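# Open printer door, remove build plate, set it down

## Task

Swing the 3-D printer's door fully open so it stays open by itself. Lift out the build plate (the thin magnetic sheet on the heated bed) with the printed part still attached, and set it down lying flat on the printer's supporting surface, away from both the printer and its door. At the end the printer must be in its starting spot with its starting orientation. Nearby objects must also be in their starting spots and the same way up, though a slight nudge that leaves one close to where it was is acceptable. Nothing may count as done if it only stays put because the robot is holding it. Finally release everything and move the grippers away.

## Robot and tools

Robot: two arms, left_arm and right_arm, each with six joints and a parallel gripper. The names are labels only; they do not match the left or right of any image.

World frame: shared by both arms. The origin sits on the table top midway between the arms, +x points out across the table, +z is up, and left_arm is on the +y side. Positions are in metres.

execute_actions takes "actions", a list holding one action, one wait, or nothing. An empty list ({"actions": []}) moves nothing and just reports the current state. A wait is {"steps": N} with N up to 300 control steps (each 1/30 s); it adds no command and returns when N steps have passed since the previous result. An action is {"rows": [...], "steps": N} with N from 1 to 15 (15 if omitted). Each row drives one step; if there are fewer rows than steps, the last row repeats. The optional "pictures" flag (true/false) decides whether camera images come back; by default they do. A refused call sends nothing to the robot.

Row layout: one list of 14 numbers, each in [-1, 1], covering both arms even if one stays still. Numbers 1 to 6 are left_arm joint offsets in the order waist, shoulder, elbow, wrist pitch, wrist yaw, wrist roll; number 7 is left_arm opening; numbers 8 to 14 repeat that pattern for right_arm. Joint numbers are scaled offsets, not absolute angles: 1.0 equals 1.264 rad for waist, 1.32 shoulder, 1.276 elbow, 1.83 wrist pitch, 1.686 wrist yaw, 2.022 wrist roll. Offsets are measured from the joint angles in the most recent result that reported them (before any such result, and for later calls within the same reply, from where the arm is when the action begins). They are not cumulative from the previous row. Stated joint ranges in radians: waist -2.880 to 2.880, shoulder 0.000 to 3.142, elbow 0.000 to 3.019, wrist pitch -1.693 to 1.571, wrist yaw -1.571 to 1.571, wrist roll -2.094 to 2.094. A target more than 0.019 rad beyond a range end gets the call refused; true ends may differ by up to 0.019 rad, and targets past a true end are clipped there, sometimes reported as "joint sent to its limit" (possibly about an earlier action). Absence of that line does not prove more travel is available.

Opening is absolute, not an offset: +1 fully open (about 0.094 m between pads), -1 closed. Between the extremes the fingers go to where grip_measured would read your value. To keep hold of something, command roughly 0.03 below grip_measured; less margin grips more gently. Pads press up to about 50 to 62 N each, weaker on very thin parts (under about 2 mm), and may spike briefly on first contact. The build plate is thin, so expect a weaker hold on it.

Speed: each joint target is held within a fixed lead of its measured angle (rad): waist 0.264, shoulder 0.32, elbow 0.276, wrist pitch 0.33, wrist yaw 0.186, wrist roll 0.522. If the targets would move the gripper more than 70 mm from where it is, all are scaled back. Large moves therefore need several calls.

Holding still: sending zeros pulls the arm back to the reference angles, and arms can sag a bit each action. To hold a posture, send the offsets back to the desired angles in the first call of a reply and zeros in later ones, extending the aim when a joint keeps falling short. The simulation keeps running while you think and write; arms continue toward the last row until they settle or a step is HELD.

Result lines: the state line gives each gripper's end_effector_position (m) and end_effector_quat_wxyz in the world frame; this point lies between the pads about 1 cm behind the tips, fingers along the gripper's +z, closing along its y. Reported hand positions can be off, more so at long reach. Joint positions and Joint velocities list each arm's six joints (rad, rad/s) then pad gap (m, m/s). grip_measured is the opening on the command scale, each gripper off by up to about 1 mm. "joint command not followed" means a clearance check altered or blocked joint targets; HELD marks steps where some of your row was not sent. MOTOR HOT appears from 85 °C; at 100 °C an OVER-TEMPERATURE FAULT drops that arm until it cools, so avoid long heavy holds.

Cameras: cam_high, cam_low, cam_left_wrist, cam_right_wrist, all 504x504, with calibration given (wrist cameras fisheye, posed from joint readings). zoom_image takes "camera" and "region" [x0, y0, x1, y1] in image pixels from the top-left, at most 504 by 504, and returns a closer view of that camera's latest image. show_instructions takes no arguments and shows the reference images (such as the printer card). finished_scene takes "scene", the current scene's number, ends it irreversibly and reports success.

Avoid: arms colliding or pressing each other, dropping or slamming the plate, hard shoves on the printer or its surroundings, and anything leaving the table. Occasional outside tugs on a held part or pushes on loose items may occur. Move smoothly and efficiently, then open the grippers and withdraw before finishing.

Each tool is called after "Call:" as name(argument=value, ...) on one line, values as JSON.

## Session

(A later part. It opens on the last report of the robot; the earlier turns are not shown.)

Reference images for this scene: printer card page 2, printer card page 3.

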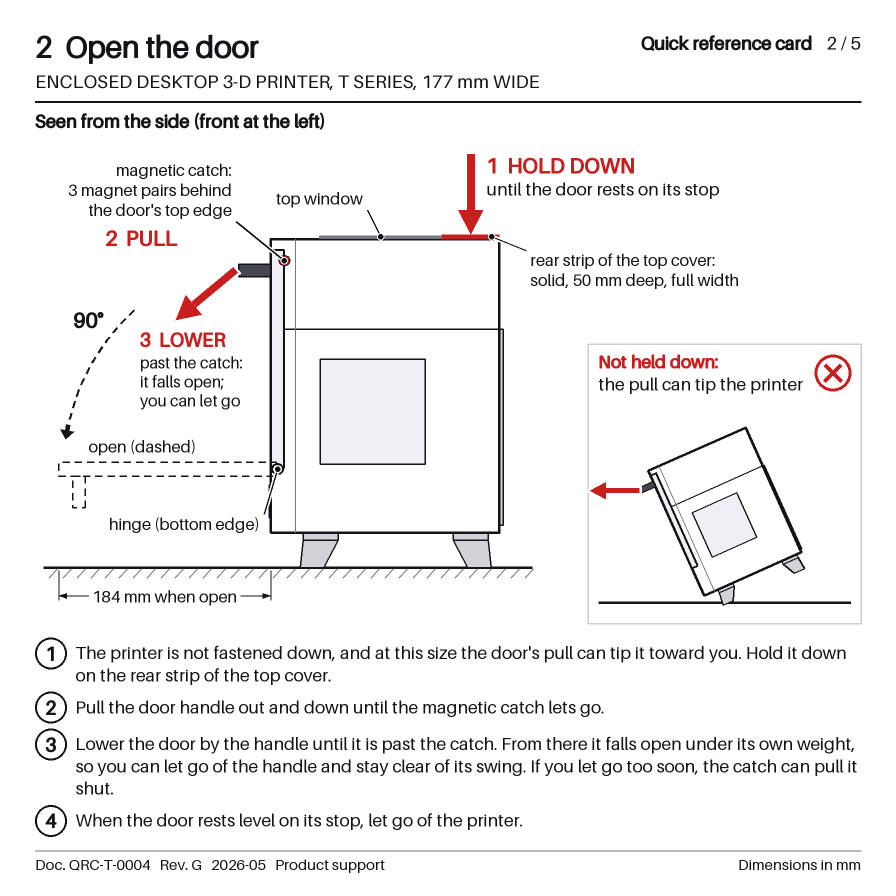

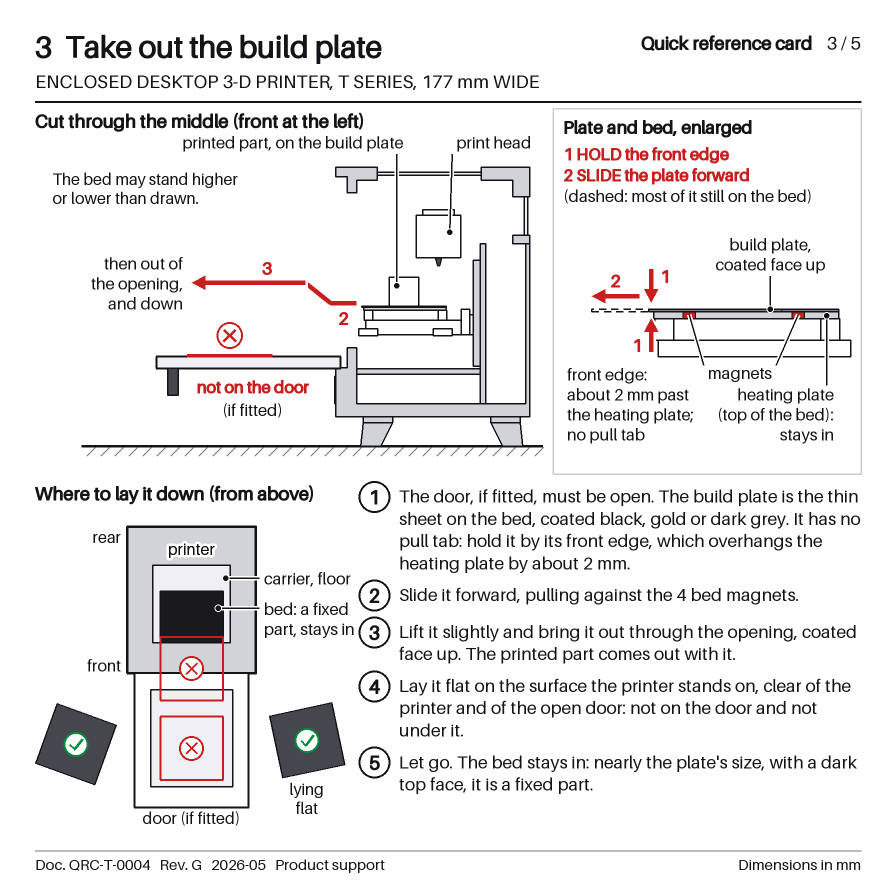

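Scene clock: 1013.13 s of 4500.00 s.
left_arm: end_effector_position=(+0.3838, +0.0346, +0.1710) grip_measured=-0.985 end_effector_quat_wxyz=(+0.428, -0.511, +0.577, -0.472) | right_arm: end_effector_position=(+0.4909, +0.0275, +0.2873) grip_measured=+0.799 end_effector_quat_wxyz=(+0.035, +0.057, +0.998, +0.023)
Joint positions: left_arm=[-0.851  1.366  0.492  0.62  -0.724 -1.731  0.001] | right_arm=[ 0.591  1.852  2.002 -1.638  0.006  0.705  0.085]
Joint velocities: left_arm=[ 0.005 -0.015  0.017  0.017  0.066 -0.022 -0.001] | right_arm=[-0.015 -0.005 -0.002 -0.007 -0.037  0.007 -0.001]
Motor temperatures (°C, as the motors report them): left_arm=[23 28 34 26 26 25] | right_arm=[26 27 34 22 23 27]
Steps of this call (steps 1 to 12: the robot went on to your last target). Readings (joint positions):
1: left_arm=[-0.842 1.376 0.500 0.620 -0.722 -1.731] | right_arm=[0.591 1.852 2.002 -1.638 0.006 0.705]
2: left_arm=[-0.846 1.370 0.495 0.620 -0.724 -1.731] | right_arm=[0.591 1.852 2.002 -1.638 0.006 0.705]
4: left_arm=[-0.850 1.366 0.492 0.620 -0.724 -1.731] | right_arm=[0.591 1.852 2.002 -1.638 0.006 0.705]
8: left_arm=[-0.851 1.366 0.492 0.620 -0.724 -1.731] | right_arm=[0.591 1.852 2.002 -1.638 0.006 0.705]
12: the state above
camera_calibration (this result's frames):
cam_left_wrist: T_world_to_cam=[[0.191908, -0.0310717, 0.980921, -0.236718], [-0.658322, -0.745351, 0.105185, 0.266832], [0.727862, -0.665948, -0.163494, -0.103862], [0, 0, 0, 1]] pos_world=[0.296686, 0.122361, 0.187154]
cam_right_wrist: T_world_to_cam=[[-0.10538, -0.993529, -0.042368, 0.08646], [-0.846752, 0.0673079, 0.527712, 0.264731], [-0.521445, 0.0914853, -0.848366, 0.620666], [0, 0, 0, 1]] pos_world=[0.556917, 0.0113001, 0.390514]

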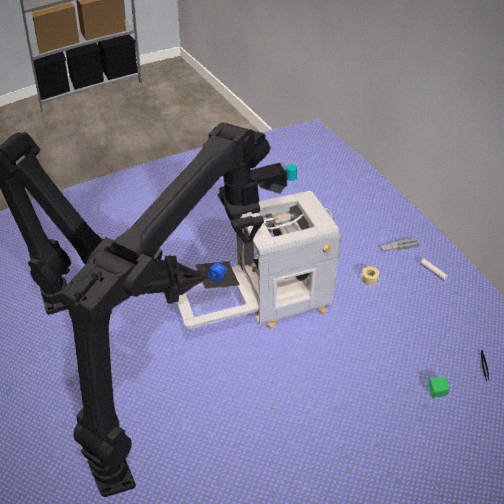

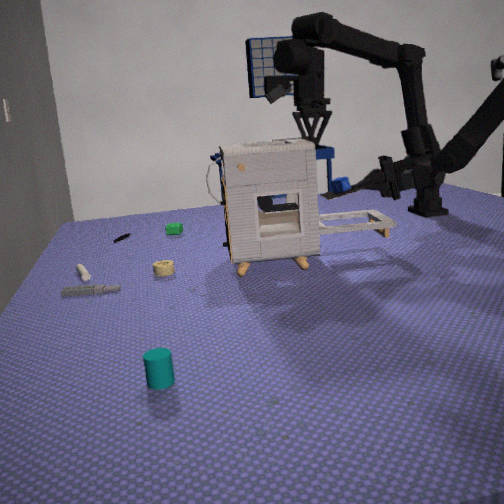

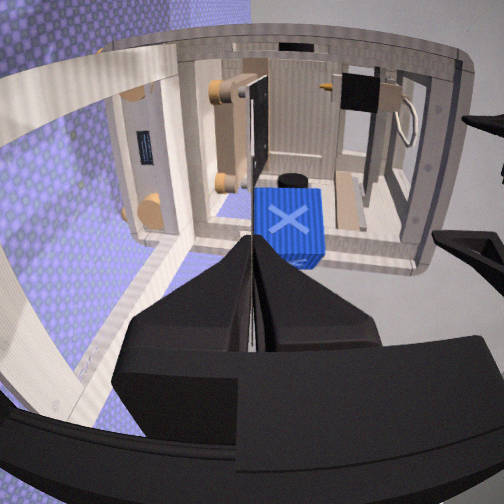

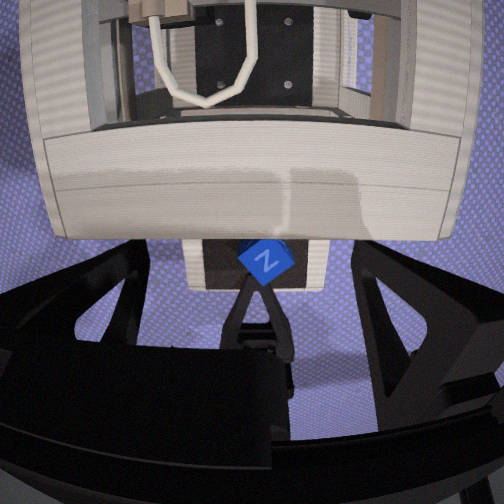

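Call:
execute_actions(actions=[{"rows":[[0,-0.012,-0.004,-0.004,0,0,-1,0,0,0,0,0,0,0.8],[0,-0.024,-0.009,-0.01,0,0,-1,0,0,0,0,0,0,0.8],[0,-0.039,-0.015,-0.017,0,0,-1,0,0,0,0,0,0,0.8],[0,-0.055,-0.022,-0.025,0,0,-1,0,0,0,0,0,0,0.8],[0,-0.071,-0.029,-0.033,0,0,-1,0,0,0,0,0,0,0.8],[0,-0.087,-0.036,-0.041,0,0,-1,0,0,0,0,0,0,0.8],[0,-0.103,-0.043,-0.049,0,0,-1,0,0,0,0,0,0,0.8],[0,-0.119,-0.05,-0.057,0,0,-1,0,0,0,0,0,0,0.8],[0,-0.135,-0.057,-0.065,0,0,-1,0,0,0,0,0,0,0.8],[0,-0.151,-0.064,-0.073,0,0,-1,0,0,0,0,0,0,0.8],[0,-0.167,-0.071,-0.081,0,0,-1,0,0,0,0,0,0,0.8],[0,-0.183,-0.078,-0.089,0,0,-1,0,0,0,0,0,0,0.8],[0,-0.199,-0.085,-0.097,0,0,-1,0,0,0,0,0,0,0.8],[0,-0.215,-0.092,-0.105,0,0,-1,0,0,0,0,0,0,0.8],[0,-0.231,-0.099,-0.113,0,0,-1,0,0,0,0,0,0,0.8]]}], pictures=false)

Call:
execute_actions(actions=[{"rows":[[0.01,-0.05,-0.015,-0.02,0.005,0,-1,0,0,0,0,0,0,0.8],[0.025,-0.066,-0.022,-0.028,0.012,0.002,-1,0,0,0,0,0,0,0.8],[0.04,-0.082,-0.029,-0.036,0.02,0.004,-1,0,0,0,0,0,0,0.8],[0.06,-0.098,-0.036,-0.044,0.03,0.006,-1,0,0,0,0,0,0,0.8],[0.08,-0.114,-0.043,-0.052,0.04,0.008,-1,0,0,0,0,0,0,0.8],[0.1,-0.13,-0.05,-0.06,0.05,0.01,-1,0,0,0,0,0,0,0.8],[0.12,-0.146,-0.057,-0.068,0.06,0.012,-1,0,0,0,0,0,0,0.8],[0.14,-0.162,-0.064,-0.076,0.07,0.014,-1,0,0,0,0,0,0,0.8],[0.16,-0.178,-0.071,-0.084,0.08,0.016,-1,0,0,0,0,0,0,0.8],[0.18,-0.194,-0.078,-0.092,0.09,0.018,-1,0,0,0,0,0,0,0.8],[0.2,-0.21,-0.085,-0.1,0.1,0.02,-1,0,0,0,0,0,0,0.8],[0.22,-0.226,-0.092,-0.108,0.11,0.022,-1,0,0,0,0,0,0,0.8],[0.24,-0.242,-0.099,-0.116,0.12,0.024,-1,0,0,0,0,0,0,0.8],[0.26,-0.256,-0.105,-0.123,0.13,0.026,-1,0,0,0,0,0,0,0.8],[0.28,-0.268,-0.11,-0.13,0.14,0.028,-1,0,0,0,0,0,0,0.8]]}], pictures=false)

Call:
execute_actions(actions=[{"rows":[[0.08,-0.03,0,-0.012,0.025,0.012,-1,0,0,0,0,0,0,0.8],[0.1,-0.035,0,-0.014,0.037,0.015,-1,0,0,0,0,0,0,0.8],[0.125,-0.038,0,-0.016,0.05,0.018,-1,0,0,0,0,0,0,0.8],[0.15,-0.038,0,-0.016,0.063,0.021,-1,0,0,0,0,0,0,0.8],[0.175,-0.038,0,-0.016,0.076,0.024,-1,0,0,0,0,0,0,0.8],[0.2,-0.038,0,-0.016,0.089,0.027,-1,0,0,0,0,0,0,0.8],[0.225,-0.038,0,-0.016,0.102,0.03,-1,0,0,0,0,0,0,0.8],[0.25,-0.038,0,-0.016,0.115,0.033,-1,0,0,0,0,0,0,0.8],[0.275,-0.038,0,-0.016,0.128,0.036,-1,0,0,0,0,0,0,0.8],[0.3,-0.038,0,-0.016,0.141,0.039,-1,0,0,0,0,0,0,0.8],[0.325,-0.038,0,-0.016,0.154,0.042,-1,0,0,0,0,0,0,0.8],[0.35,-0.038,0,-0.016,0.167,0.045,-1,0,0,0,0,0,0,0.8],[0.375,-0.038,0,-0.016,0.18,0.048,-1,0,0,0,0,0,0,0.8],[0.4,-0.038,0,-0.016,0.193,0.051,-1,0,0,0,0,0,0,0.8],[0.42,-0.038,0,-0.016,0.205,0.054,-1,0,0,0,0,0,0,0.8]]}], pictures=false)

Call:
execute_actions(actions=[{"steps":15}])

Scene clock: 1063.97 s of 4500.00 s.
left_arm: end_effector_position=(+0.3448, +0.0791, +0.1916) grip_measured=-0.985 end_effector_quat_wxyz=(+0.428, -0.511, +0.583, -0.465) | right_arm: end_effector_position=(+0.4909, +0.0275, +0.2873) grip_measured=+0.799 end_effector_quat_wxyz=(+0.035, +0.057, +0.998, +0.023)
Joint positions: left_arm=[-0.851  1.103  0.38   0.451 -0.724 -1.731  0.001] | right_arm=[ 0.591  1.852  2.002 -1.638  0.006  0.705  0.085]
Joint velocities: left_arm=[ 0.005 -0.611 -0.237 -0.442  0.007  0.007  0.   ] | right_arm=[-0.005 -0.005 -0.022  0.012  0.081 -0.037 -0.   ]
Motor temperatures (°C, as the motors report them): left_arm=[23 27 33 26 26 25] | right_arm=[26 27 33 22 23 27]
Steps of this call (steps 1 to 30: the robot went on to your last target; steps 31 to 90: nothing new was sent; then 47.33 s passed at rest; steps 91 to 105: all 15 steps of this action). Readings (joint positions):
91: left_arm=[-0.851 1.366 0.491 0.620 -0.724 -1.731] | right_arm=[0.591 1.852 2.002 -1.638 0.006 0.705]
92: left_arm=[-0.851 1.364 0.489 0.618 -0.724 -1.731] | right_arm=[0.591 1.852 2.002 -1.638 0.006 0.705]
94: left_arm=[-0.851 1.348 0.478 0.602 -0.724 -1.731] | right_arm=[0.591 1.852 2.002 -1.638 0.006 0.705]
98: left_arm=[-0.851 1.267 0.439 0.549 -0.724 -1.731] | right_arm=[0.591 1.852 2.002 -1.638 0.006 0.705]
105: the state above

Scene clock: 1064.47 s of 4500.00 s.
left_arm: end_effector_position=(+0.3379, +0.1917, +0.1855) grip_measured=-0.985 end_effector_quat_wxyz=(-0.430, +0.551, -0.569, +0.434) | right_arm: end_effector_position=(+0.4909, +0.0275, +0.2873) grip_measured=+0.799 end_effector_quat_wxyz=(+0.035, +0.057, +0.998, +0.023)
Joint positions: left_arm=[-0.546  0.786  0.247  0.245 -0.506 -1.705  0.001] | right_arm=[ 0.591  1.852  2.002 -1.638  0.006  0.705  0.085]
Joint velocities: left_arm=[ 0.737 -0.571 -0.232 -0.408  0.535  0.154  0.001] | right_arm=[ 0.005 -0.015 -0.017 -0.022  0.051 -0.022  0.   ]
Motor temperatures (°C, as the motors report them): left_arm=[23 27 33 26 26 25] | right_arm=[26 27 33 22 23 27]
Steps of this call (steps 1 to 15: all 15 steps of this action). Readings (joint positions):
1: left_arm=[-0.850 1.082 0.371 0.438 -0.722 -1.731] | right_arm=[0.591 1.852 2.002 -1.638 0.006 0.705]
2: left_arm=[-0.848 1.061 0.362 0.428 -0.714 -1.731] | right_arm=[0.591 1.852 2.002 -1.638 0.006 0.705]
4: left_arm=[-0.829 1.020 0.345 0.403 -0.687 -1.731] | right_arm=[0.591 1.852 2.002 -1.638 0.006 0.705]
8: left_arm=[-0.733 0.934 0.312 0.347 -0.623 -1.726] | right_arm=[0.591 1.852 2.002 -1.638 0.006 0.705]
15: the state above

Scene clock: 1064.97 s of 4500.00 s.
left_arm: end_effector_position=(+0.3569, +0.3054, +0.1834) grip_measured=-0.985 end_effector_quat_wxyz=(-0.448, +0.600, -0.526, +0.403) | right_arm: end_effector_position=(+0.4909, +0.0275, +0.2873) grip_measured=+0.799 end_effector_quat_wxyz=(+0.035, +0.057, +0.998, +0.023)
Joint positions: left_arm=[-0.071  0.739  0.235  0.222 -0.182 -1.636  0.001] | right_arm=[ 0.591  1.852  2.002 -1.638  0.006  0.705  0.085]
Joint velocities: left_arm=[ 0.894 -0.015 -0.002 -0.007  0.564  0.168 -0.002] | right_arm=[-0.005 -0.005 -0.022  0.022 -0.037 -0.051 -0.001]
Motor temperatures (°C, as the motors report them): left_arm=[23 27 33 26 26 25] | right_arm=[26 27 33 22 23 27]
Steps of this call (steps 1 to 15: all 15 steps of this action). Readings (joint positions):
1: left_arm=[-0.519 0.769 0.241 0.236 -0.485 -1.702] | right_arm=[0.591 1.852 2.002 -1.638 0.006 0.705]
2: left_arm=[-0.488 0.756 0.236 0.230 -0.464 -1.701] | right_arm=[0.591 1.852 2.002 -1.638 0.006 0.705]
4: left_arm=[-0.421 0.743 0.235 0.224 -0.422 -1.694] | right_arm=[0.591 1.852 2.002 -1.638 0.006 0.705]
8: left_arm=[-0.290 0.739 0.235 0.222 -0.334 -1.675] | right_arm=[0.591 1.852 2.002 -1.638 0.006 0.705]
15: the state above

Scene clock: 1065.47 s of 4500.00 s.
left_arm: end_effector_position=(+0.3564, +0.3242, +0.1833) grip_measured=-0.985 end_effector_quat_wxyz=(-0.460, +0.607, -0.519, +0.389) | right_arm: end_effector_position=(+0.4909, +0.0275, +0.2873) grip_measured=+0.799 end_effector_quat_wxyz=(+0.035, +0.057, +0.998, +0.023)
Joint positions: left_arm=[-0.01   0.739  0.235  0.222 -0.164 -1.612  0.001] | right_arm=[ 0.591  1.852  2.002 -1.638  0.006  0.705  0.085]
Joint velocities: left_arm=[ 0.005 -0.005 -0.022  0.007  0.022  0.022 -0.   ] | right_arm=[ 0.005  0.005 -0.002  0.012 -0.125 -0.007  0.   ]
Motor temperatures (°C, as the motors report them): left_arm=[23 27 33 26 26 25] | right_arm=[26 27 33 22 23 27]
Steps of this call (steps 1 to 15: the robot went on to your last target). Readings (joint positions):
1: left_arm=[-0.044 0.739 0.235 0.222 -0.172 -1.631] | right_arm=[0.591 1.852 2.002 -1.638 0.006 0.705]
2: left_arm=[-0.025 0.739 0.235 0.222 -0.169 -1.627] | right_arm=[0.591 1.852 2.002 -1.638 0.006 0.705]
4: left_arm=[-0.010 0.739 0.235 0.222 -0.168 -1.621] | right_arm=[0.591 1.852 2.002 -1.638 0.006 0.705]
8: left_arm=[-0.010 0.739 0.235 0.222 -0.164 -1.615] | right_arm=[0.591 1.852 2.002 -1.638 0.006 0.705]
15: the state above
camera_calibration (this result's frames):
cam_left_wrist: T_world_to_cam=[[0.278252, 0.0392075, 0.959708, -0.284118], [-0.422205, -0.89247, 0.158872, 0.417039], [0.862739, -0.4494, -0.231778, 0.00522217], [0, 0, 0, 1]] pos_world=[0.250627, 0.385681, 0.207625]
cam_right_wrist: T_world_to_cam=[[-0.10538, -0.993529, -0.042368, 0.08646], [-0.846752, 0.0673079, 0.527712, 0.264731], [-0.521445, 0.0914853, -0.848366, 0.620666], [0, 0, 0, 1]] pos_world=[0.556917, 0.0113001, 0.390514]

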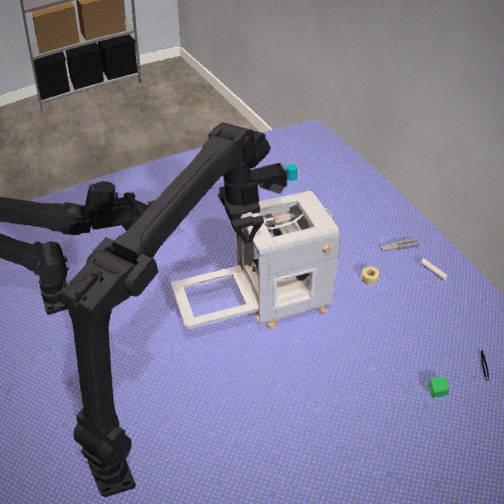

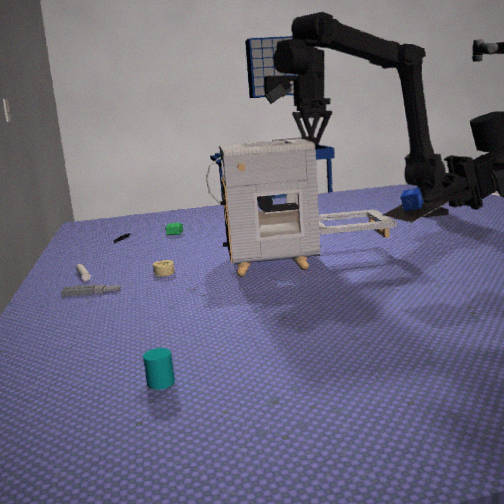

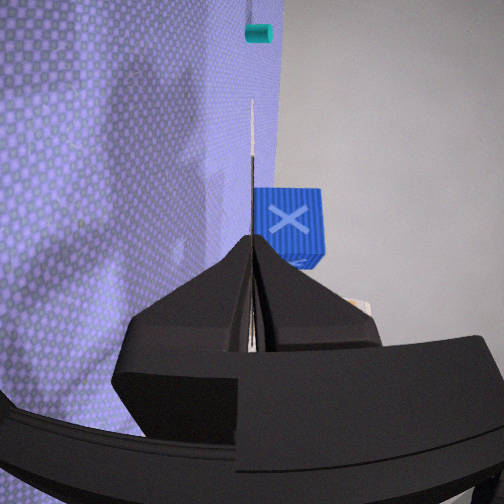

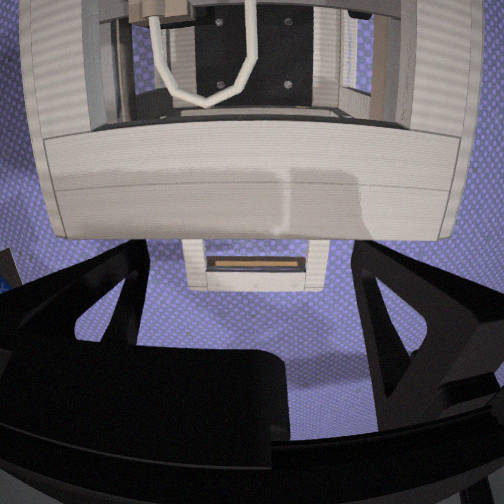

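Call:
execute_actions(actions=[{"rows":[[0.006,0.012,0.03,0.012,0.006,0.004,-1,0,0,0,0,0,0,0.8],[0.012,0.026,0.033,0.018,0.013,0.006,-1,0,0,0,0,0,0,0.8],[0.018,0.042,0.035,0.024,0.02,0.007,-1,0,0,0,0,0,0,0.8],[0.024,0.059,0.038,0.03,0.026,0.009,-1,0,0,0,0,0,0,0.8],[0.03,0.076,0.04,0.037,0.033,0.01,-1,0,0,0,0,0,0,0.8],[0.036,0.093,0.043,0.043,0.039,0.012,-1,0,0,0,0,0,0,0.8],[0.042,0.11,0.045,0.05,0.046,0.013,-1,0,0,0,0,0,0,0.8],[0.048,0.127,0.048,0.056,0.052,0.015,-1,0,0,0,0,0,0,0.8],[0.054,0.144,0.05,0.063,0.059,0.016,-1,0,0,0,0,0,0,0.8],[0.06,0.161,0.053,0.069,0.065,0.018,-1,0,0,0,0,0,0,0.8],[0.066,0.178,0.055,0.076,0.072,0.019,-1,0,0,0,0,0,0,0.8],[0.072,0.195,0.058,0.082,0.078,0.021,-1,0,0,0,0,0,0,0.8],[0.078,0.212,0.06,0.089,0.085,0.022,-1,0,0,0,0,0,0,0.8],[0.084,0.229,0.063,0.095,0.091,0.024,-1,0,0,0,0,0,0,0.8],[0.09,0.246,0.065,0.102,0.098,0.025,-1,0,0,0,0,0,0,0.8]]}], pictures=false)

Call:
execute_actions(actions=[{"rows":[[0.012,0.05,0.035,0.028,0.008,0.01,-1,0,0,0,0,0,0,0.8],[0.012,0.067,0.038,0.034,0.008,0.01,-1,0,0,0,0,0,0,0.8],[0.012,0.084,0.04,0.041,0.008,0.01,-1,0,0,0,0,0,0,0.8],[0.012,0.101,0.043,0.047,0.008,0.01,-1,0,0,0,0,0,0,0.8],[0.012,0.118,0.045,0.054,0.008,0.01,-1,0,0,0,0,0,0,0.8],[0.012,0.135,0.048,0.06,0.008,0.01,-1,0,0,0,0,0,0,0.8],[0.012,0.152,0.05,0.067,0.008,0.01,-1,0,0,0,0,0,0,0.8],[0.012,0.169,0.053,0.073,0.008,0.01,-1,0,0,0,0,0,0,0.8],[0.012,0.186,0.055,0.08,0.008,0.01,-1,0,0,0,0,0,0,0.8],[0.012,0.202,0.058,0.086,0.008,0.01,-1,0,0,0,0,0,0,0.8],[0.012,0.217,0.06,0.092,0.008,0.01,-1,0,0,0,0,0,0,0.8],[0.012,0.231,0.062,0.098,0.008,0.01,-1,0,0,0,0,0,0,0.8],[0.012,0.243,0.064,0.103,0.008,0.01,-1,0,0,0,0,0,0,0.8],[0.012,0.253,0.066,0.107,0.008,0.01,-1,0,0,0,0,0,0,0.8],[0.012,0.26,0.067,0.11,0.008,0.01,-1,0,0,0,0,0,0,0.8]]}], pictures=false)

Call:
execute_actions(actions=[{"steps":12}])

Scene clock: 1088.77 s of 4500.00 s.
left_arm: end_effector_position=(+0.3839, +0.3331, +0.1286) grip_measured=-0.985 end_effector_quat_wxyz=(-0.405, +0.621, -0.558, +0.373) | right_arm: end_effector_position=(+0.4909, +0.0275, +0.2873) grip_measured=+0.799 end_effector_quat_wxyz=(+0.035, +0.057, +0.998, +0.023)
Joint positions: left_arm=[ 0.082  1.024  0.262  0.359 -0.012 -1.588  0.001] | right_arm=[ 0.591  1.852  2.002 -1.638  0.006  0.705  0.085]
Joint velocities: left_arm=[ 0.2    0.63   0.115  0.398  0.33   0.022 -0.001] | right_arm=[-0.005  0.005  0.002 -0.037 -0.022 -0.007  0.001]
Motor temperatures (°C, as the motors report them): left_arm=[23 27 34 26 26 25] | right_arm=[26 27 33 22 23 27]
Steps of this call (steps 1 to 15: the robot went on to your last target; steps 16 to 90: nothing new was sent; then 19.80 s passed at rest; steps 91 to 105: all 15 steps of this action). Readings (joint positions):
91: left_arm=[-0.010 0.740 0.235 0.222 -0.162 -1.611] | right_arm=[0.591 1.852 2.002 -1.638 0.006 0.705]
92: left_arm=[-0.009 0.744 0.235 0.224 -0.154 -1.611] | right_arm=[0.591 1.852 2.002 -1.638 0.006 0.705]
94: left_arm=[-0.003 0.767 0.235 0.238 -0.132 -1.611] | right_arm=[0.591 1.852 2.002 -1.638 0.006 0.705]
98: left_arm=[0.026 0.861 0.239 0.279 -0.089 -1.605] | right_arm=[0.591 1.852 2.002 -1.638 0.006 0.705]
105: the state above

Scene clock: 1089.27 s of 4500.00 s.
left_arm: end_effector_position=(+0.4084, +0.3375, +0.0623) grip_measured=-0.985 end_effector_quat_wxyz=(-0.369, +0.644, -0.579, +0.339) | right_arm: end_effector_position=(+0.4909, +0.0275, +0.2873) grip_measured=+0.799 end_effector_quat_wxyz=(+0.035, +0.057, +0.998, +0.023)
Joint positions: left_arm=[ 0.092  1.348  0.305  0.52  -0.003 -1.583  0.001] | right_arm=[ 0.591  1.852  2.002 -1.638  0.006  0.705  0.085]
Joint velocities: left_arm=[ 0.005  0.415  0.12   0.237 -0.051  0.022 -0.001] | right_arm=[-0.005 -0.024  0.007  0.037 -0.007  0.007 -0.   ]
Motor temperatures (°C, as the motors report them): left_arm=[23 27 34 26 26 25] | right_arm=[26 27 33 22 23 27]
Steps of this call (steps 1 to 15: all 15 steps of this action). Readings (joint positions):
1: left_arm=[0.087 1.046 0.265 0.370 -0.006 -1.586] | right_arm=[0.591 1.852 2.002 -1.638 0.006 0.705]
2: left_arm=[0.091 1.068 0.268 0.381 -0.005 -1.586] | right_arm=[0.591 1.852 2.002 -1.638 0.006 0.705]
4: left_arm=[0.092 1.114 0.272 0.402 -0.003 -1.585] | right_arm=[0.591 1.852 2.002 -1.638 0.006 0.705]
8: left_arm=[0.092 1.206 0.279 0.445 -0.003 -1.584] | right_arm=[0.591 1.852 2.002 -1.638 0.006 0.705]
15: the state above

Scene clock: 1089.67 s of 4500.00 s.
left_arm: end_effector_position=(+0.4114, +0.3378, +0.0587) grip_measured=-0.985 end_effector_quat_wxyz=(-0.368, +0.644, -0.579, +0.338) | right_arm: end_effector_position=(+0.4909, +0.0275, +0.2873) grip_measured=+0.799 end_effector_quat_wxyz=(+0.035, +0.057, +0.998, +0.023)
Joint positions: left_arm=[ 0.092  1.372  0.312  0.536 -0.003 -1.583  0.001] | right_arm=[ 0.591  1.852  2.002 -1.638  0.006  0.705  0.085]
Joint velocities: left_arm=[-0.005 -0.005 -0.002 -0.002 -0.007  0.022 -0.001] | right_arm=[-0.015 -0.015 -0.012  0.012  0.037  0.022 -0.   ]
Motor temperatures (°C, as the motors report them): left_arm=[23 27 34 26 26 25] | right_arm=[26 27 33 22 23 27]
Steps of this call (steps 1 to 12: the robot went on to your last target). Readings (joint positions):
1: left_arm=[0.092 1.360 0.309 0.526 -0.003 -1.583] | right_arm=[0.591 1.852 2.002 -1.638 0.006 0.705]
2: left_arm=[0.092 1.368 0.310 0.530 -0.003 -1.583] | right_arm=[0.591 1.852 2.002 -1.638 0.006 0.705]
4: left_arm=[0.092 1.372 0.311 0.533 -0.003 -1.583] | right_arm=[0.591 1.852 2.002 -1.638 0.006 0.705]
8: left_arm=[0.092 1.372 0.312 0.536 -0.003 -1.583] | right_arm=[0.591 1.852 2.002 -1.638 0.006 0.705]
12: the state above
camera_calibration (this result's frames):
cam_left_wrist: T_world_to_cam=[[0.502293, 0.0591426, 0.862672, -0.27365], [-0.418462, -0.856426, 0.302365, 0.450099], [0.756698, -0.512871, -0.405428, 0.0102617], [0, 0, 0, 1]] pos_world=[0.318037, 0.406924, 0.104137]
cam_right_wrist: T_world_to_cam=[[-0.10538, -0.993529, -0.042368, 0.08646], [-0.846752, 0.0673079, 0.527712, 0.264731], [-0.521445, 0.0914853, -0.848366, 0.620666], [0, 0, 0, 1]] pos_world=[0.556917, 0.0113001, 0.390514]

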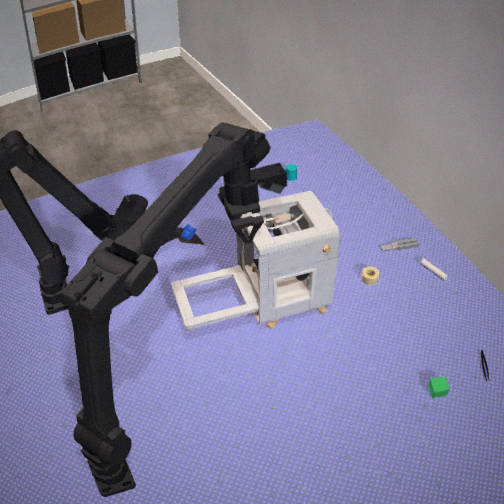

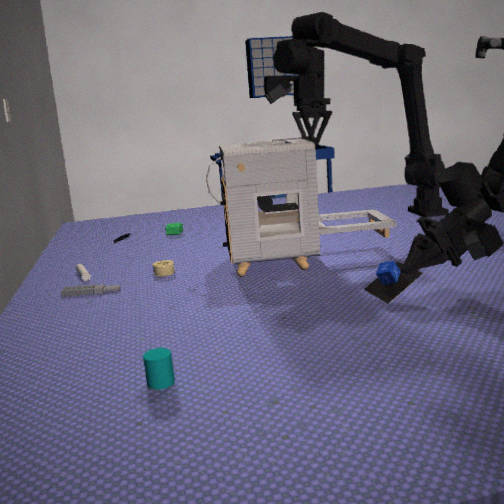

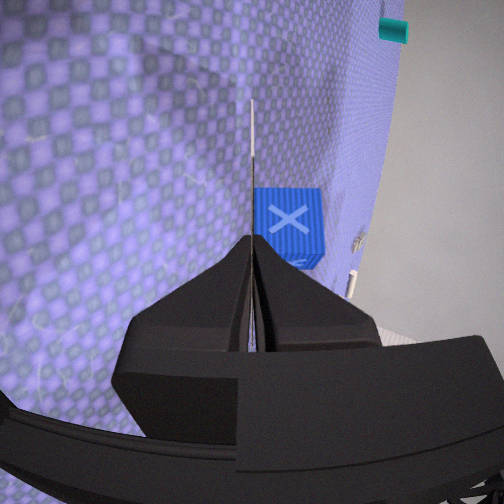

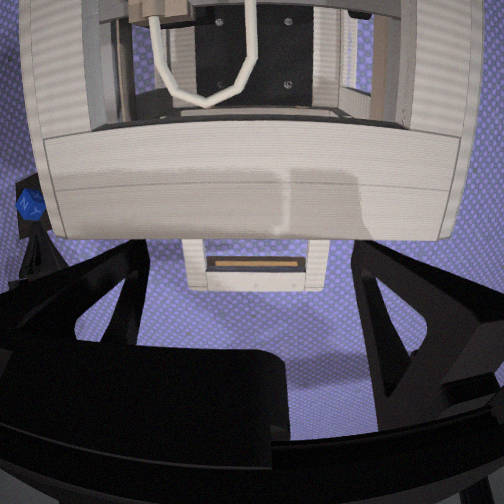

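Call:
execute_actions(actions=[{"rows":[[0,0.008,0.02,0.008,0,0,-1,0,0,0,0,0,0,0.8],[0,0.01,0.02,0.008,0,0,-1,0,0,0,0,0,0,0.8],[0,0.012,0.02,0.008,0,0,-1,0,0,0,0,0,0,0.8],[0,0.014,0.02,0.008,0,0,-1,0,0,0,0,0,0,0.8],[0,0.016,0.02,0.008,0,0,-1,0,0,0,0,0,0,0.8],[0,0.018,0.02,0.008,0,0,-1,0,0,0,0,0,0,0.8],[0,0.02,0.02,0.008,0,0,-1,0,0,0,0,0,0,0.8],[0,0.022,0.02,0.008,0,0,-1,0,0,0,0,0,0,0.8],[0,0.024,0.02,0.008,0,0,-1,0,0,0,0,0,0,0.8],[0,0.025,0.02,0.008,0,0,-1,0,0,0,0,0,0,0.8]],"steps":15}])

Call:
zoom_image(camera="cam_low", region=[340, 210, 500, 330])

Scene clock: 1100.83 s of 4500.00 s.
left_arm: end_effector_position=(+0.4093, +0.3376, +0.0477) grip_measured=-0.985 end_effector_quat_wxyz=(-0.359, +0.649, -0.584, +0.330) | right_arm: end_effector_position=(+0.4909, +0.0275, +0.2873) grip_measured=+0.799 end_effector_quat_wxyz=(+0.035, +0.057, +0.998, +0.023)
Joint positions: left_arm=[ 0.092  1.4    0.312  0.536 -0.003 -1.583  0.001] | right_arm=[ 0.591  1.852  2.002 -1.638  0.006  0.705  0.085]
Joint velocities: left_arm=[-0.015  0.005  0.002  0.002 -0.007 -0.037 -0.001] | right_arm=[-0.024 -0.015 -0.017 -0.017 -0.051  0.007 -0.001]
Motor temperatures (°C, as the motors report them): left_arm=[23 27 34 26 26 25] | right_arm=[26 27 33 22 23 27]
Steps of this call (steps 1 to 30: the robot went on to your last target; steps 31 to 90: nothing new was sent; then 7.67 s passed at rest; steps 91 to 105: all 15 steps of this action). Readings (joint positions):
91: left_arm=[0.092 1.372 0.312 0.536 -0.003 -1.583] | right_arm=[0.591 1.852 2.002 -1.638 0.006 0.705]
92: left_arm=[0.092 1.374 0.312 0.536 -0.003 -1.583] | right_arm=[0.591 1.852 2.002 -1.638 0.006 0.705]
94: left_arm=[0.092 1.377 0.312 0.536 -0.003 -1.583] | right_arm=[0.591 1.852 2.002 -1.638 0.006 0.705]
98: left_arm=[0.092 1.390 0.312 0.536 -0.003 -1.583] | right_arm=[0.591 1.852 2.002 -1.638 0.006 0.705]
105: the state above
camera_calibration (this result's frames):
cam_left_wrist: T_world_to_cam=[[0.52634, 0.0613535, 0.848058, -0.272935], [-0.409767, -0.855627, 0.316219, 0.447859], [0.745022, -0.513945, -0.42521, 0.0134231], [0, 0, 0, 1]] pos_world=[0.317173, 0.406844, 0.0955505]
cam_right_wrist: T_world_to_cam=[[-0.10538, -0.993529, -0.042368, 0.08646], [-0.846752, 0.0673079, 0.527712, 0.264731], [-0.521445, 0.0914853, -0.848366, 0.620666], [0, 0, 0, 1]] pos_world=[0.556917, 0.0113001, 0.390514]

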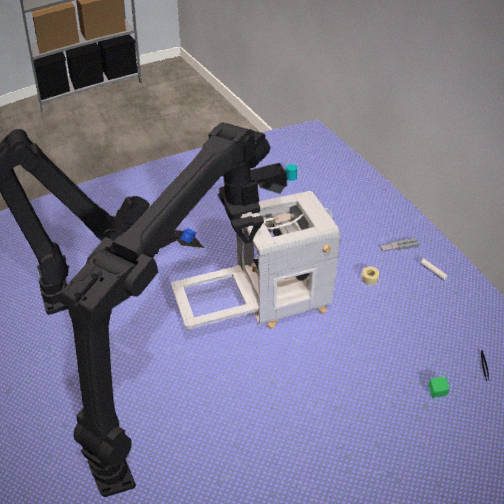

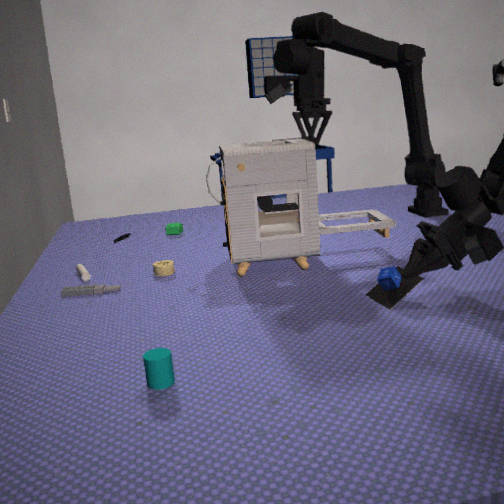

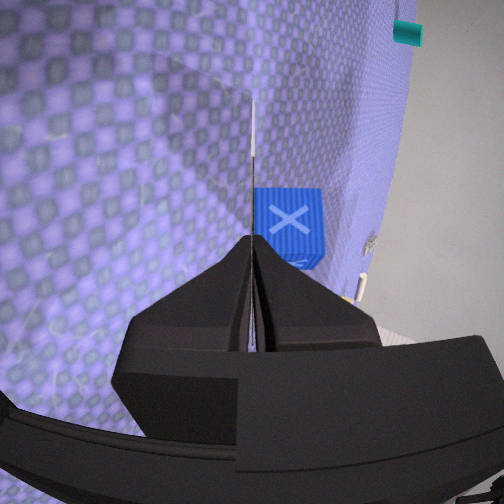

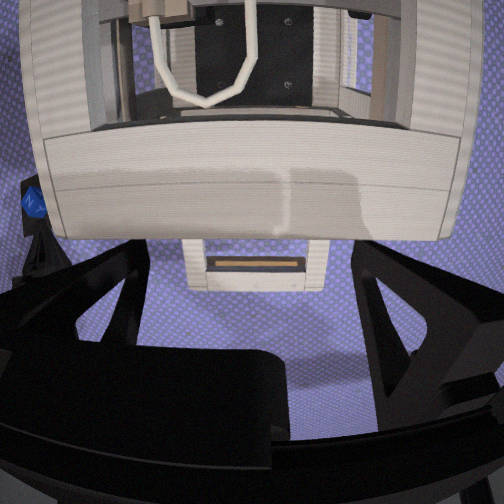

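Region (340, 210, 500, 330) of cam_low's 504x504 image, scaled by 3.150, with more detail than that image has; it fills the top 378 rows of this view, and the rest is white.

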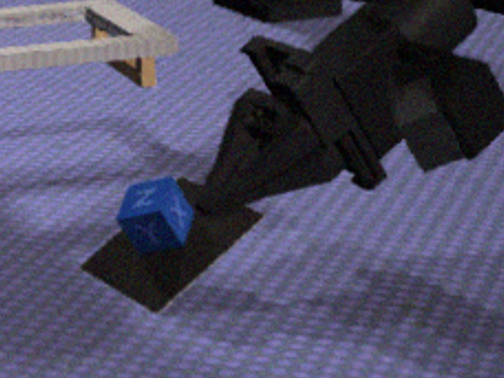

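Call:
execute_actions(actions=[{"rows":[[0,0,0.02,0.005,0,0,-0.97,0,0,0,0,0,0,0.8],[0,0,0.02,0.005,0,0,-0.95,0,0,0,0,0,0,0.8],[0,0,0.02,0.005,0,0,-0.93,0,0,0,0,0,0,0.8],[0,0,0.02,0.005,0,0,-0.91,0,0,0,0,0,0,0.8],[0,0,0.02,0,0,0,-0.89,0,0,0,0,0,0,0.8],[0,-0.004,0.02,-0.005,0,0,-0.87,0,0,0,0,0,0,0.8],[0,-0.006,0.02,-0.01,0,0,-0.85,0,0,0,0,0,0,0.8],[0,-0.008,0.02,-0.015,0,0,-0.83,0,0,0,0,0,0,0.8],[0,-0.009,0.02,-0.02,0,0,-0.81,0,0,0,0,0,0,0.8],[0,-0.01,0.02,-0.025,0,0,-0.8,0,0,0,0,0,0,0.8],[0,-0.011,0.02,-0.03,0,0,-0.8,0,0,0,0,0,0,0.8],[0,-0.012,0.02,-0.035,0,0,-0.8,0,0,0,0,0,0,0.8],[0,-0.013,0.02,-0.04,0,0,-0.8,0,0,0,0,0,0,0.8],[0,-0.014,0.02,-0.045,0,0,-0.8,0,0,0,0,0,0,0.8],[0,-0.015,0.02,-0.05,0,0,-0.8,0,0,0,0,0,0,0.8]],"steps":15}], pictures=false)

Call:
execute_actions(actions=[{"steps":10}])

Call:
zoom_image(camera="cam_low", region=[340, 210, 500, 330])

Scene clock: 1120.23 s of 4500.00 s.
left_arm: end_effector_position=(+0.4010, +0.3368, +0.0368) grip_measured=-0.802 end_effector_quat_wxyz=(-0.340, +0.659, -0.593, +0.312) | right_arm: end_effector_position=(+0.4909, +0.0275, +0.2873) grip_measured=+0.799 end_effector_quat_wxyz=(+0.035, +0.057, +0.998, +0.023)
Joint positions: left_arm=[ 0.092  1.394  0.312  0.471 -0.003 -1.583  0.009] | right_arm=[ 0.591  1.852  2.002 -1.638  0.006  0.705  0.085]
Joint velocities: left_arm=[-0.005 -0.054  0.017 -0.291 -0.007 -0.022 -0.   ] | right_arm=[-0.034 -0.005  0.022 -0.007 -0.095 -0.022 -0.001]
Motor temperatures (°C, as the motors report them): left_arm=[23 27 33 26 26 25] | right_arm=[26 27 33 22 23 27]
Steps of this call (steps 1 to 15: the robot went on to your last target; steps 16 to 90: nothing new was sent; then 15.90 s passed at rest; steps 91 to 105: all 15 steps of this action). Readings (joint positions):
91: left_arm=[0.092 1.400 0.312 0.536 -0.003 -1.583] | right_arm=[0.591 1.852 2.002 -1.638 0.006 0.705]
92: left_arm=[0.092 1.400 0.312 0.536 -0.003 -1.583] | right_arm=[0.591 1.852 2.002 -1.638 0.006 0.705]
94: left_arm=[0.092 1.400 0.312 0.536 -0.003 -1.583] | right_arm=[0.591 1.852 2.002 -1.638 0.006 0.705]
98: left_arm=[0.092 1.400 0.312 0.530 -0.003 -1.583] | right_arm=[0.591 1.852 2.002 -1.638 0.006 0.705]
105: the state above

Scene clock: 1120.57 s of 4500.00 s.
left_arm: end_effector_position=(+0.3988, +0.3366, +0.0344) grip_measured=-0.802 end_effector_quat_wxyz=(-0.335, +0.662, -0.596, +0.308) | right_arm: end_effector_position=(+0.4909, +0.0275, +0.2873) grip_measured=+0.799 end_effector_quat_wxyz=(+0.035, +0.057, +0.998, +0.023)
Joint positions: left_arm=[ 0.092  1.391  0.312  0.453 -0.003 -1.583  0.009] | right_arm=[ 0.591  1.852  2.002 -1.638  0.006  0.705  0.085]
Joint velocities: left_arm=[-0.005  0.005  0.012 -0.012 -0.022  0.007  0.   ] | right_arm=[-0.005 -0.005  0.007 -0.002 -0.037  0.007 -0.   ]
Motor temperatures (°C, as the motors report them): left_arm=[23 27 33 26 26 25] | right_arm=[26 27 33 22 23 27]
Steps of this call (steps 1 to 10: the robot went on to your last target). Readings (joint positions):
1: left_arm=[0.092 1.392 0.312 0.464 -0.003 -1.583] | right_arm=[0.591 1.852 2.002 -1.638 0.006 0.705]
2: left_arm=[0.092 1.391 0.312 0.459 -0.003 -1.583] | right_arm=[0.591 1.852 2.002 -1.638 0.006 0.705]
4: left_arm=[0.092 1.391 0.312 0.455 -0.003 -1.583] | right_arm=[0.591 1.852 2.002 -1.638 0.006 0.705]
8: left_arm=[0.092 1.391 0.312 0.453 -0.003 -1.583] | right_arm=[0.591 1.852 2.002 -1.638 0.006 0.705]
10: the state above
camera_calibration (this result's frames):
cam_left_wrist: T_world_to_cam=[[0.58703, 0.0669335, 0.806793, -0.280723], [-0.385292, -0.853376, 0.35114, 0.43524], [0.712001, -0.51698, -0.475169, 0.0309714], [0, 0, 0, 1]] pos_world=[0.310436, 0.406225, 0.0883722]
cam_right_wrist: T_world_to_cam=[[-0.10538, -0.993529, -0.042368, 0.08646], [-0.846752, 0.0673079, 0.527712, 0.264731], [-0.521445, 0.0914853, -0.848366, 0.620666], [0, 0, 0, 1]] pos_world=[0.556917, 0.0113001, 0.390514]

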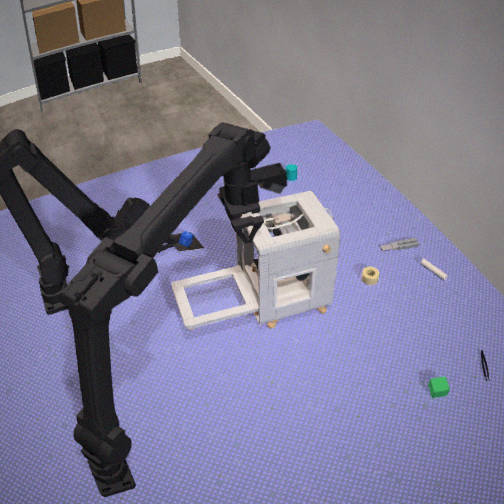

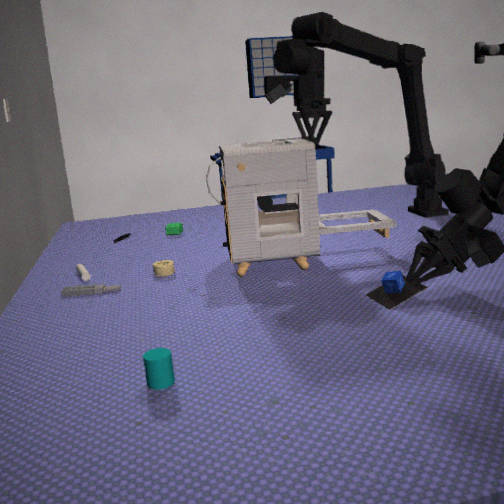

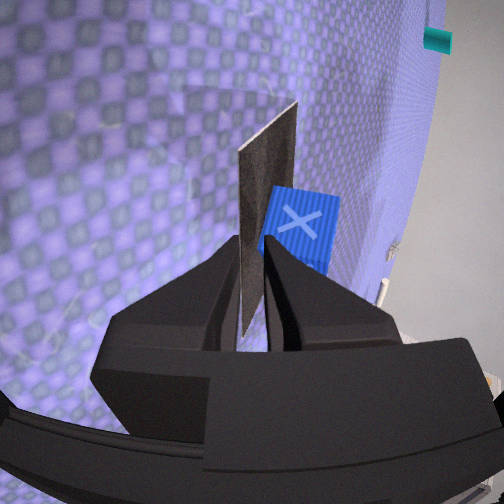

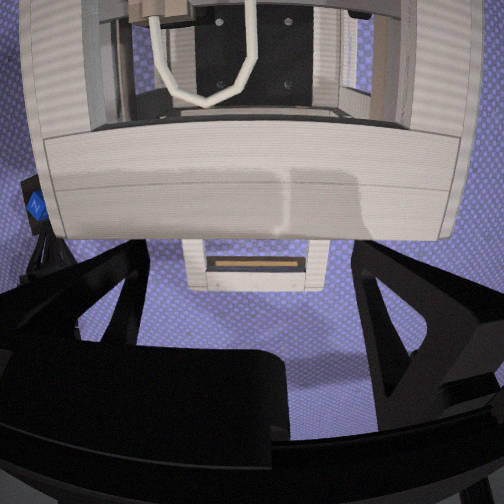

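Region (340, 210, 500, 330) of cam_low's 504x504 image, scaled by 3.150, with more detail than that image has; it fills the top 378 rows of this view, and the rest is white.

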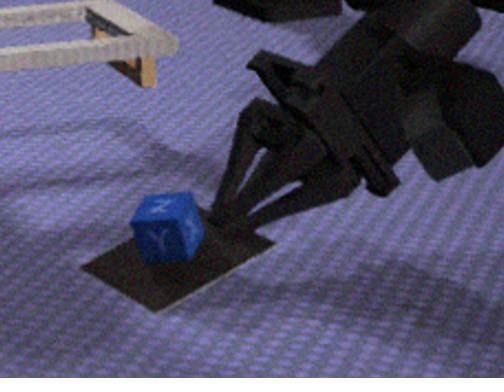

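Call:
execute_actions(actions=[{"rows":[[0,0,0.02,-0.005,0,0,-0.79,0,0,0,0,0,0,0.8],[0,0,0.02,-0.008,0,0,-0.78,0,0,0,0,0,0,0.8],[0,0,0.02,-0.011,0,0,-0.77,0,0,0,0,0,0,0.8],[0,0,0.02,-0.014,0,0,-0.76,0,0,0,0,0,0,0.8],[0,0,0.02,-0.017,0,0,-0.75,0,0,0,0,0,0,0.8],[0,0,0.02,-0.02,0,0,-0.75,0,0,0,0,0,0,0.8],[0,0,0.02,-0.023,0,0,-0.75,0,0,0,0,0,0,0.8],[0,0,0.02,-0.026,0,0,-0.75,0,0,0,0,0,0,0.8],[0,0,0.02,-0.029,0,0,-0.75,0,0,0,0,0,0,0.8],[0,0,0.02,-0.032,0,0,-0.75,0,0,0,0,0,0,0.8],[0,0,0.02,-0.035,0,0,-0.75,0,0,0,0,0,0,0.8],[0,0,0.02,-0.038,0,0,-0.75,0,0,0,0,0,0,0.8],[0,0,0.02,-0.041,0,0,-0.75,0,0,0,0,0,0,0.8]],"steps":15}], pictures=false)

Call:
execute_actions(actions=[{"steps":8}])

Call:
zoom_image(camera="cam_low", region=[340, 210, 500, 330])

Scene clock: 1136.33 s of 4500.00 s.
left_arm: end_effector_position=(+0.3892, +0.3358, +0.0220) grip_measured=-0.752 end_effector_quat_wxyz=(-0.314, +0.672, -0.605, +0.289) | right_arm: end_effector_position=(+0.4909, +0.0275, +0.2873) grip_measured=+0.799 end_effector_quat_wxyz=(+0.035, +0.057, +0.998, +0.023)
Joint positions: left_arm=[ 0.092  1.391  0.312  0.39  -0.003 -1.583  0.012] | right_arm=[ 0.591  1.852  2.002 -1.638  0.006  0.705  0.085]
Joint velocities: left_arm=[-0.015  0.005  0.002 -0.071  0.037  0.007 -0.002] | right_arm=[-0.005 -0.005 -0.002 -0.037 -0.125 -0.051 -0.   ]
Motor temperatures (°C, as the motors report them): left_arm=[23 27 33 26 26 25] | right_arm=[26 27 33 22 23 27]
Steps of this call (steps 1 to 30: the robot went on to your last target; steps 31 to 90: nothing new was sent; then 12.27 s passed at rest; steps 91 to 105: all 15 steps of this action). Readings (joint positions):
91: left_arm=[0.092 1.391 0.312 0.453 -0.003 -1.583] | right_arm=[0.591 1.852 2.002 -1.638 0.006 0.705]
92: left_arm=[0.092 1.391 0.312 0.452 -0.003 -1.583] | right_arm=[0.591 1.852 2.002 -1.638 0.006 0.705]
94: left_arm=[0.092 1.391 0.312 0.446 -0.003 -1.583] | right_arm=[0.591 1.852 2.002 -1.638 0.006 0.705]
98: left_arm=[0.092 1.391 0.312 0.425 -0.003 -1.583] | right_arm=[0.591 1.852 2.002 -1.638 0.006 0.705]
105: the state above

Scene clock: 1136.60 s of 4500.00 s.
left_arm: end_effector_position=(+0.3888, +0.3357, +0.0214) grip_measured=-0.752 end_effector_quat_wxyz=(-0.313, +0.673, -0.606, +0.288) | right_arm: end_effector_position=(+0.4909, +0.0275, +0.2873) grip_measured=+0.799 end_effector_quat_wxyz=(+0.035, +0.057, +0.998, +0.023)
Joint positions: left_arm=[ 0.092  1.391  0.312  0.386 -0.003 -1.583  0.012] | right_arm=[ 0.591  1.852  2.002 -1.638  0.006  0.705  0.085]
Joint velocities: left_arm=[-0.005 -0.005  0.002  0.002  0.022  0.037  0.001] | right_arm=[ 0.005 -0.015  0.002  0.012  0.022 -0.007 -0.   ]
Motor temperatures (°C, as the motors report them): left_arm=[23 27 33 26 26 25] | right_arm=[26 27 33 22 23 27]
Steps of this call (steps 1 to 8: the robot went on to your last target). Readings (joint positions):
1: left_arm=[0.092 1.391 0.312 0.388 -0.003 -1.583] | right_arm=[0.591 1.852 2.002 -1.638 0.006 0.705]
2: left_arm=[0.092 1.391 0.312 0.387 -0.003 -1.583] | right_arm=[0.591 1.852 2.002 -1.638 0.006 0.705]
4: left_arm=[0.092 1.391 0.312 0.386 -0.003 -1.583] | right_arm=[0.591 1.852 2.002 -1.638 0.006 0.705]
8: the state above
camera_calibration (this result's frames):
cam_left_wrist: T_world_to_cam=[[0.639314, 0.0717405, 0.765592, -0.285378], [-0.360942, -0.851138, 0.381164, 0.424284], [0.678969, -0.520018, -0.51825, 0.0462531], [0, 0, 0, 1]] pos_world=[0.304183, 0.40565, 0.0807315]
cam_right_wrist: T_world_to_cam=[[-0.10538, -0.993529, -0.042368, 0.08646], [-0.846752, 0.0673079, 0.527712, 0.264731], [-0.521445, 0.0914853, -0.848366, 0.620666], [0, 0, 0, 1]] pos_world=[0.556917, 0.0113001, 0.390514]

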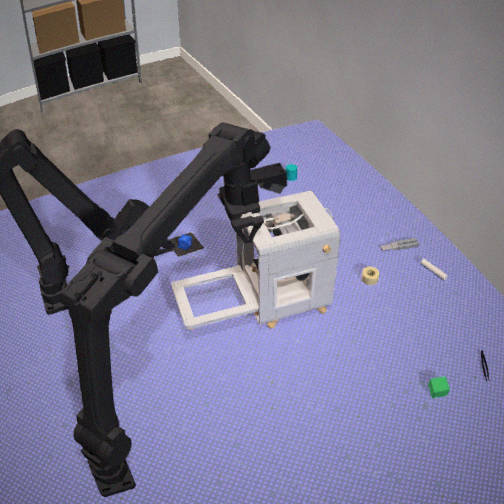

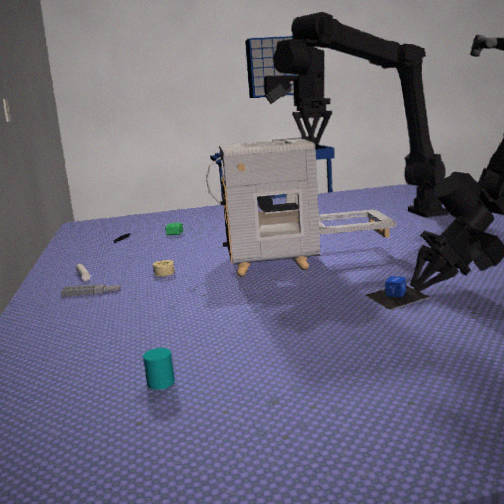

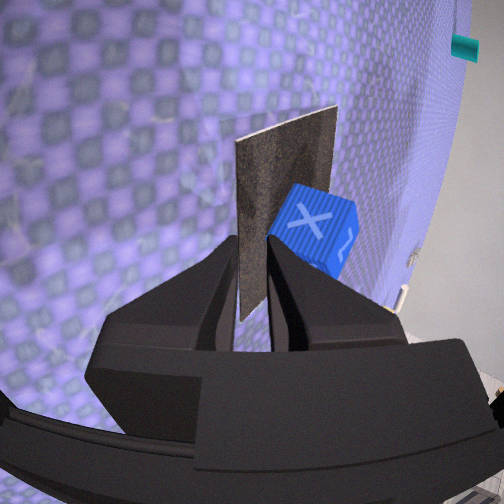

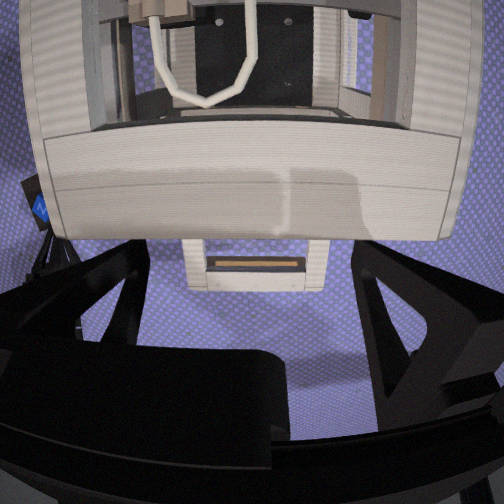

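Region (340, 210, 500, 330) of cam_low's 504x504 image, scaled by 3.150, with more detail than that image has; it fills the top 378 rows of this view, and the rest is white.

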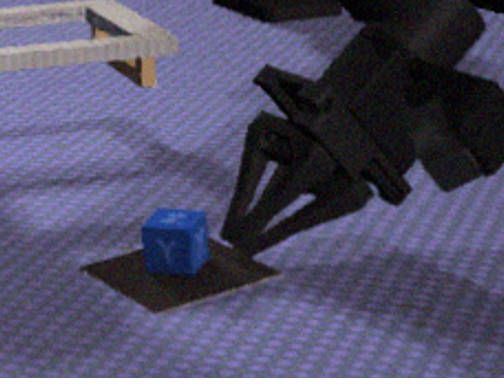

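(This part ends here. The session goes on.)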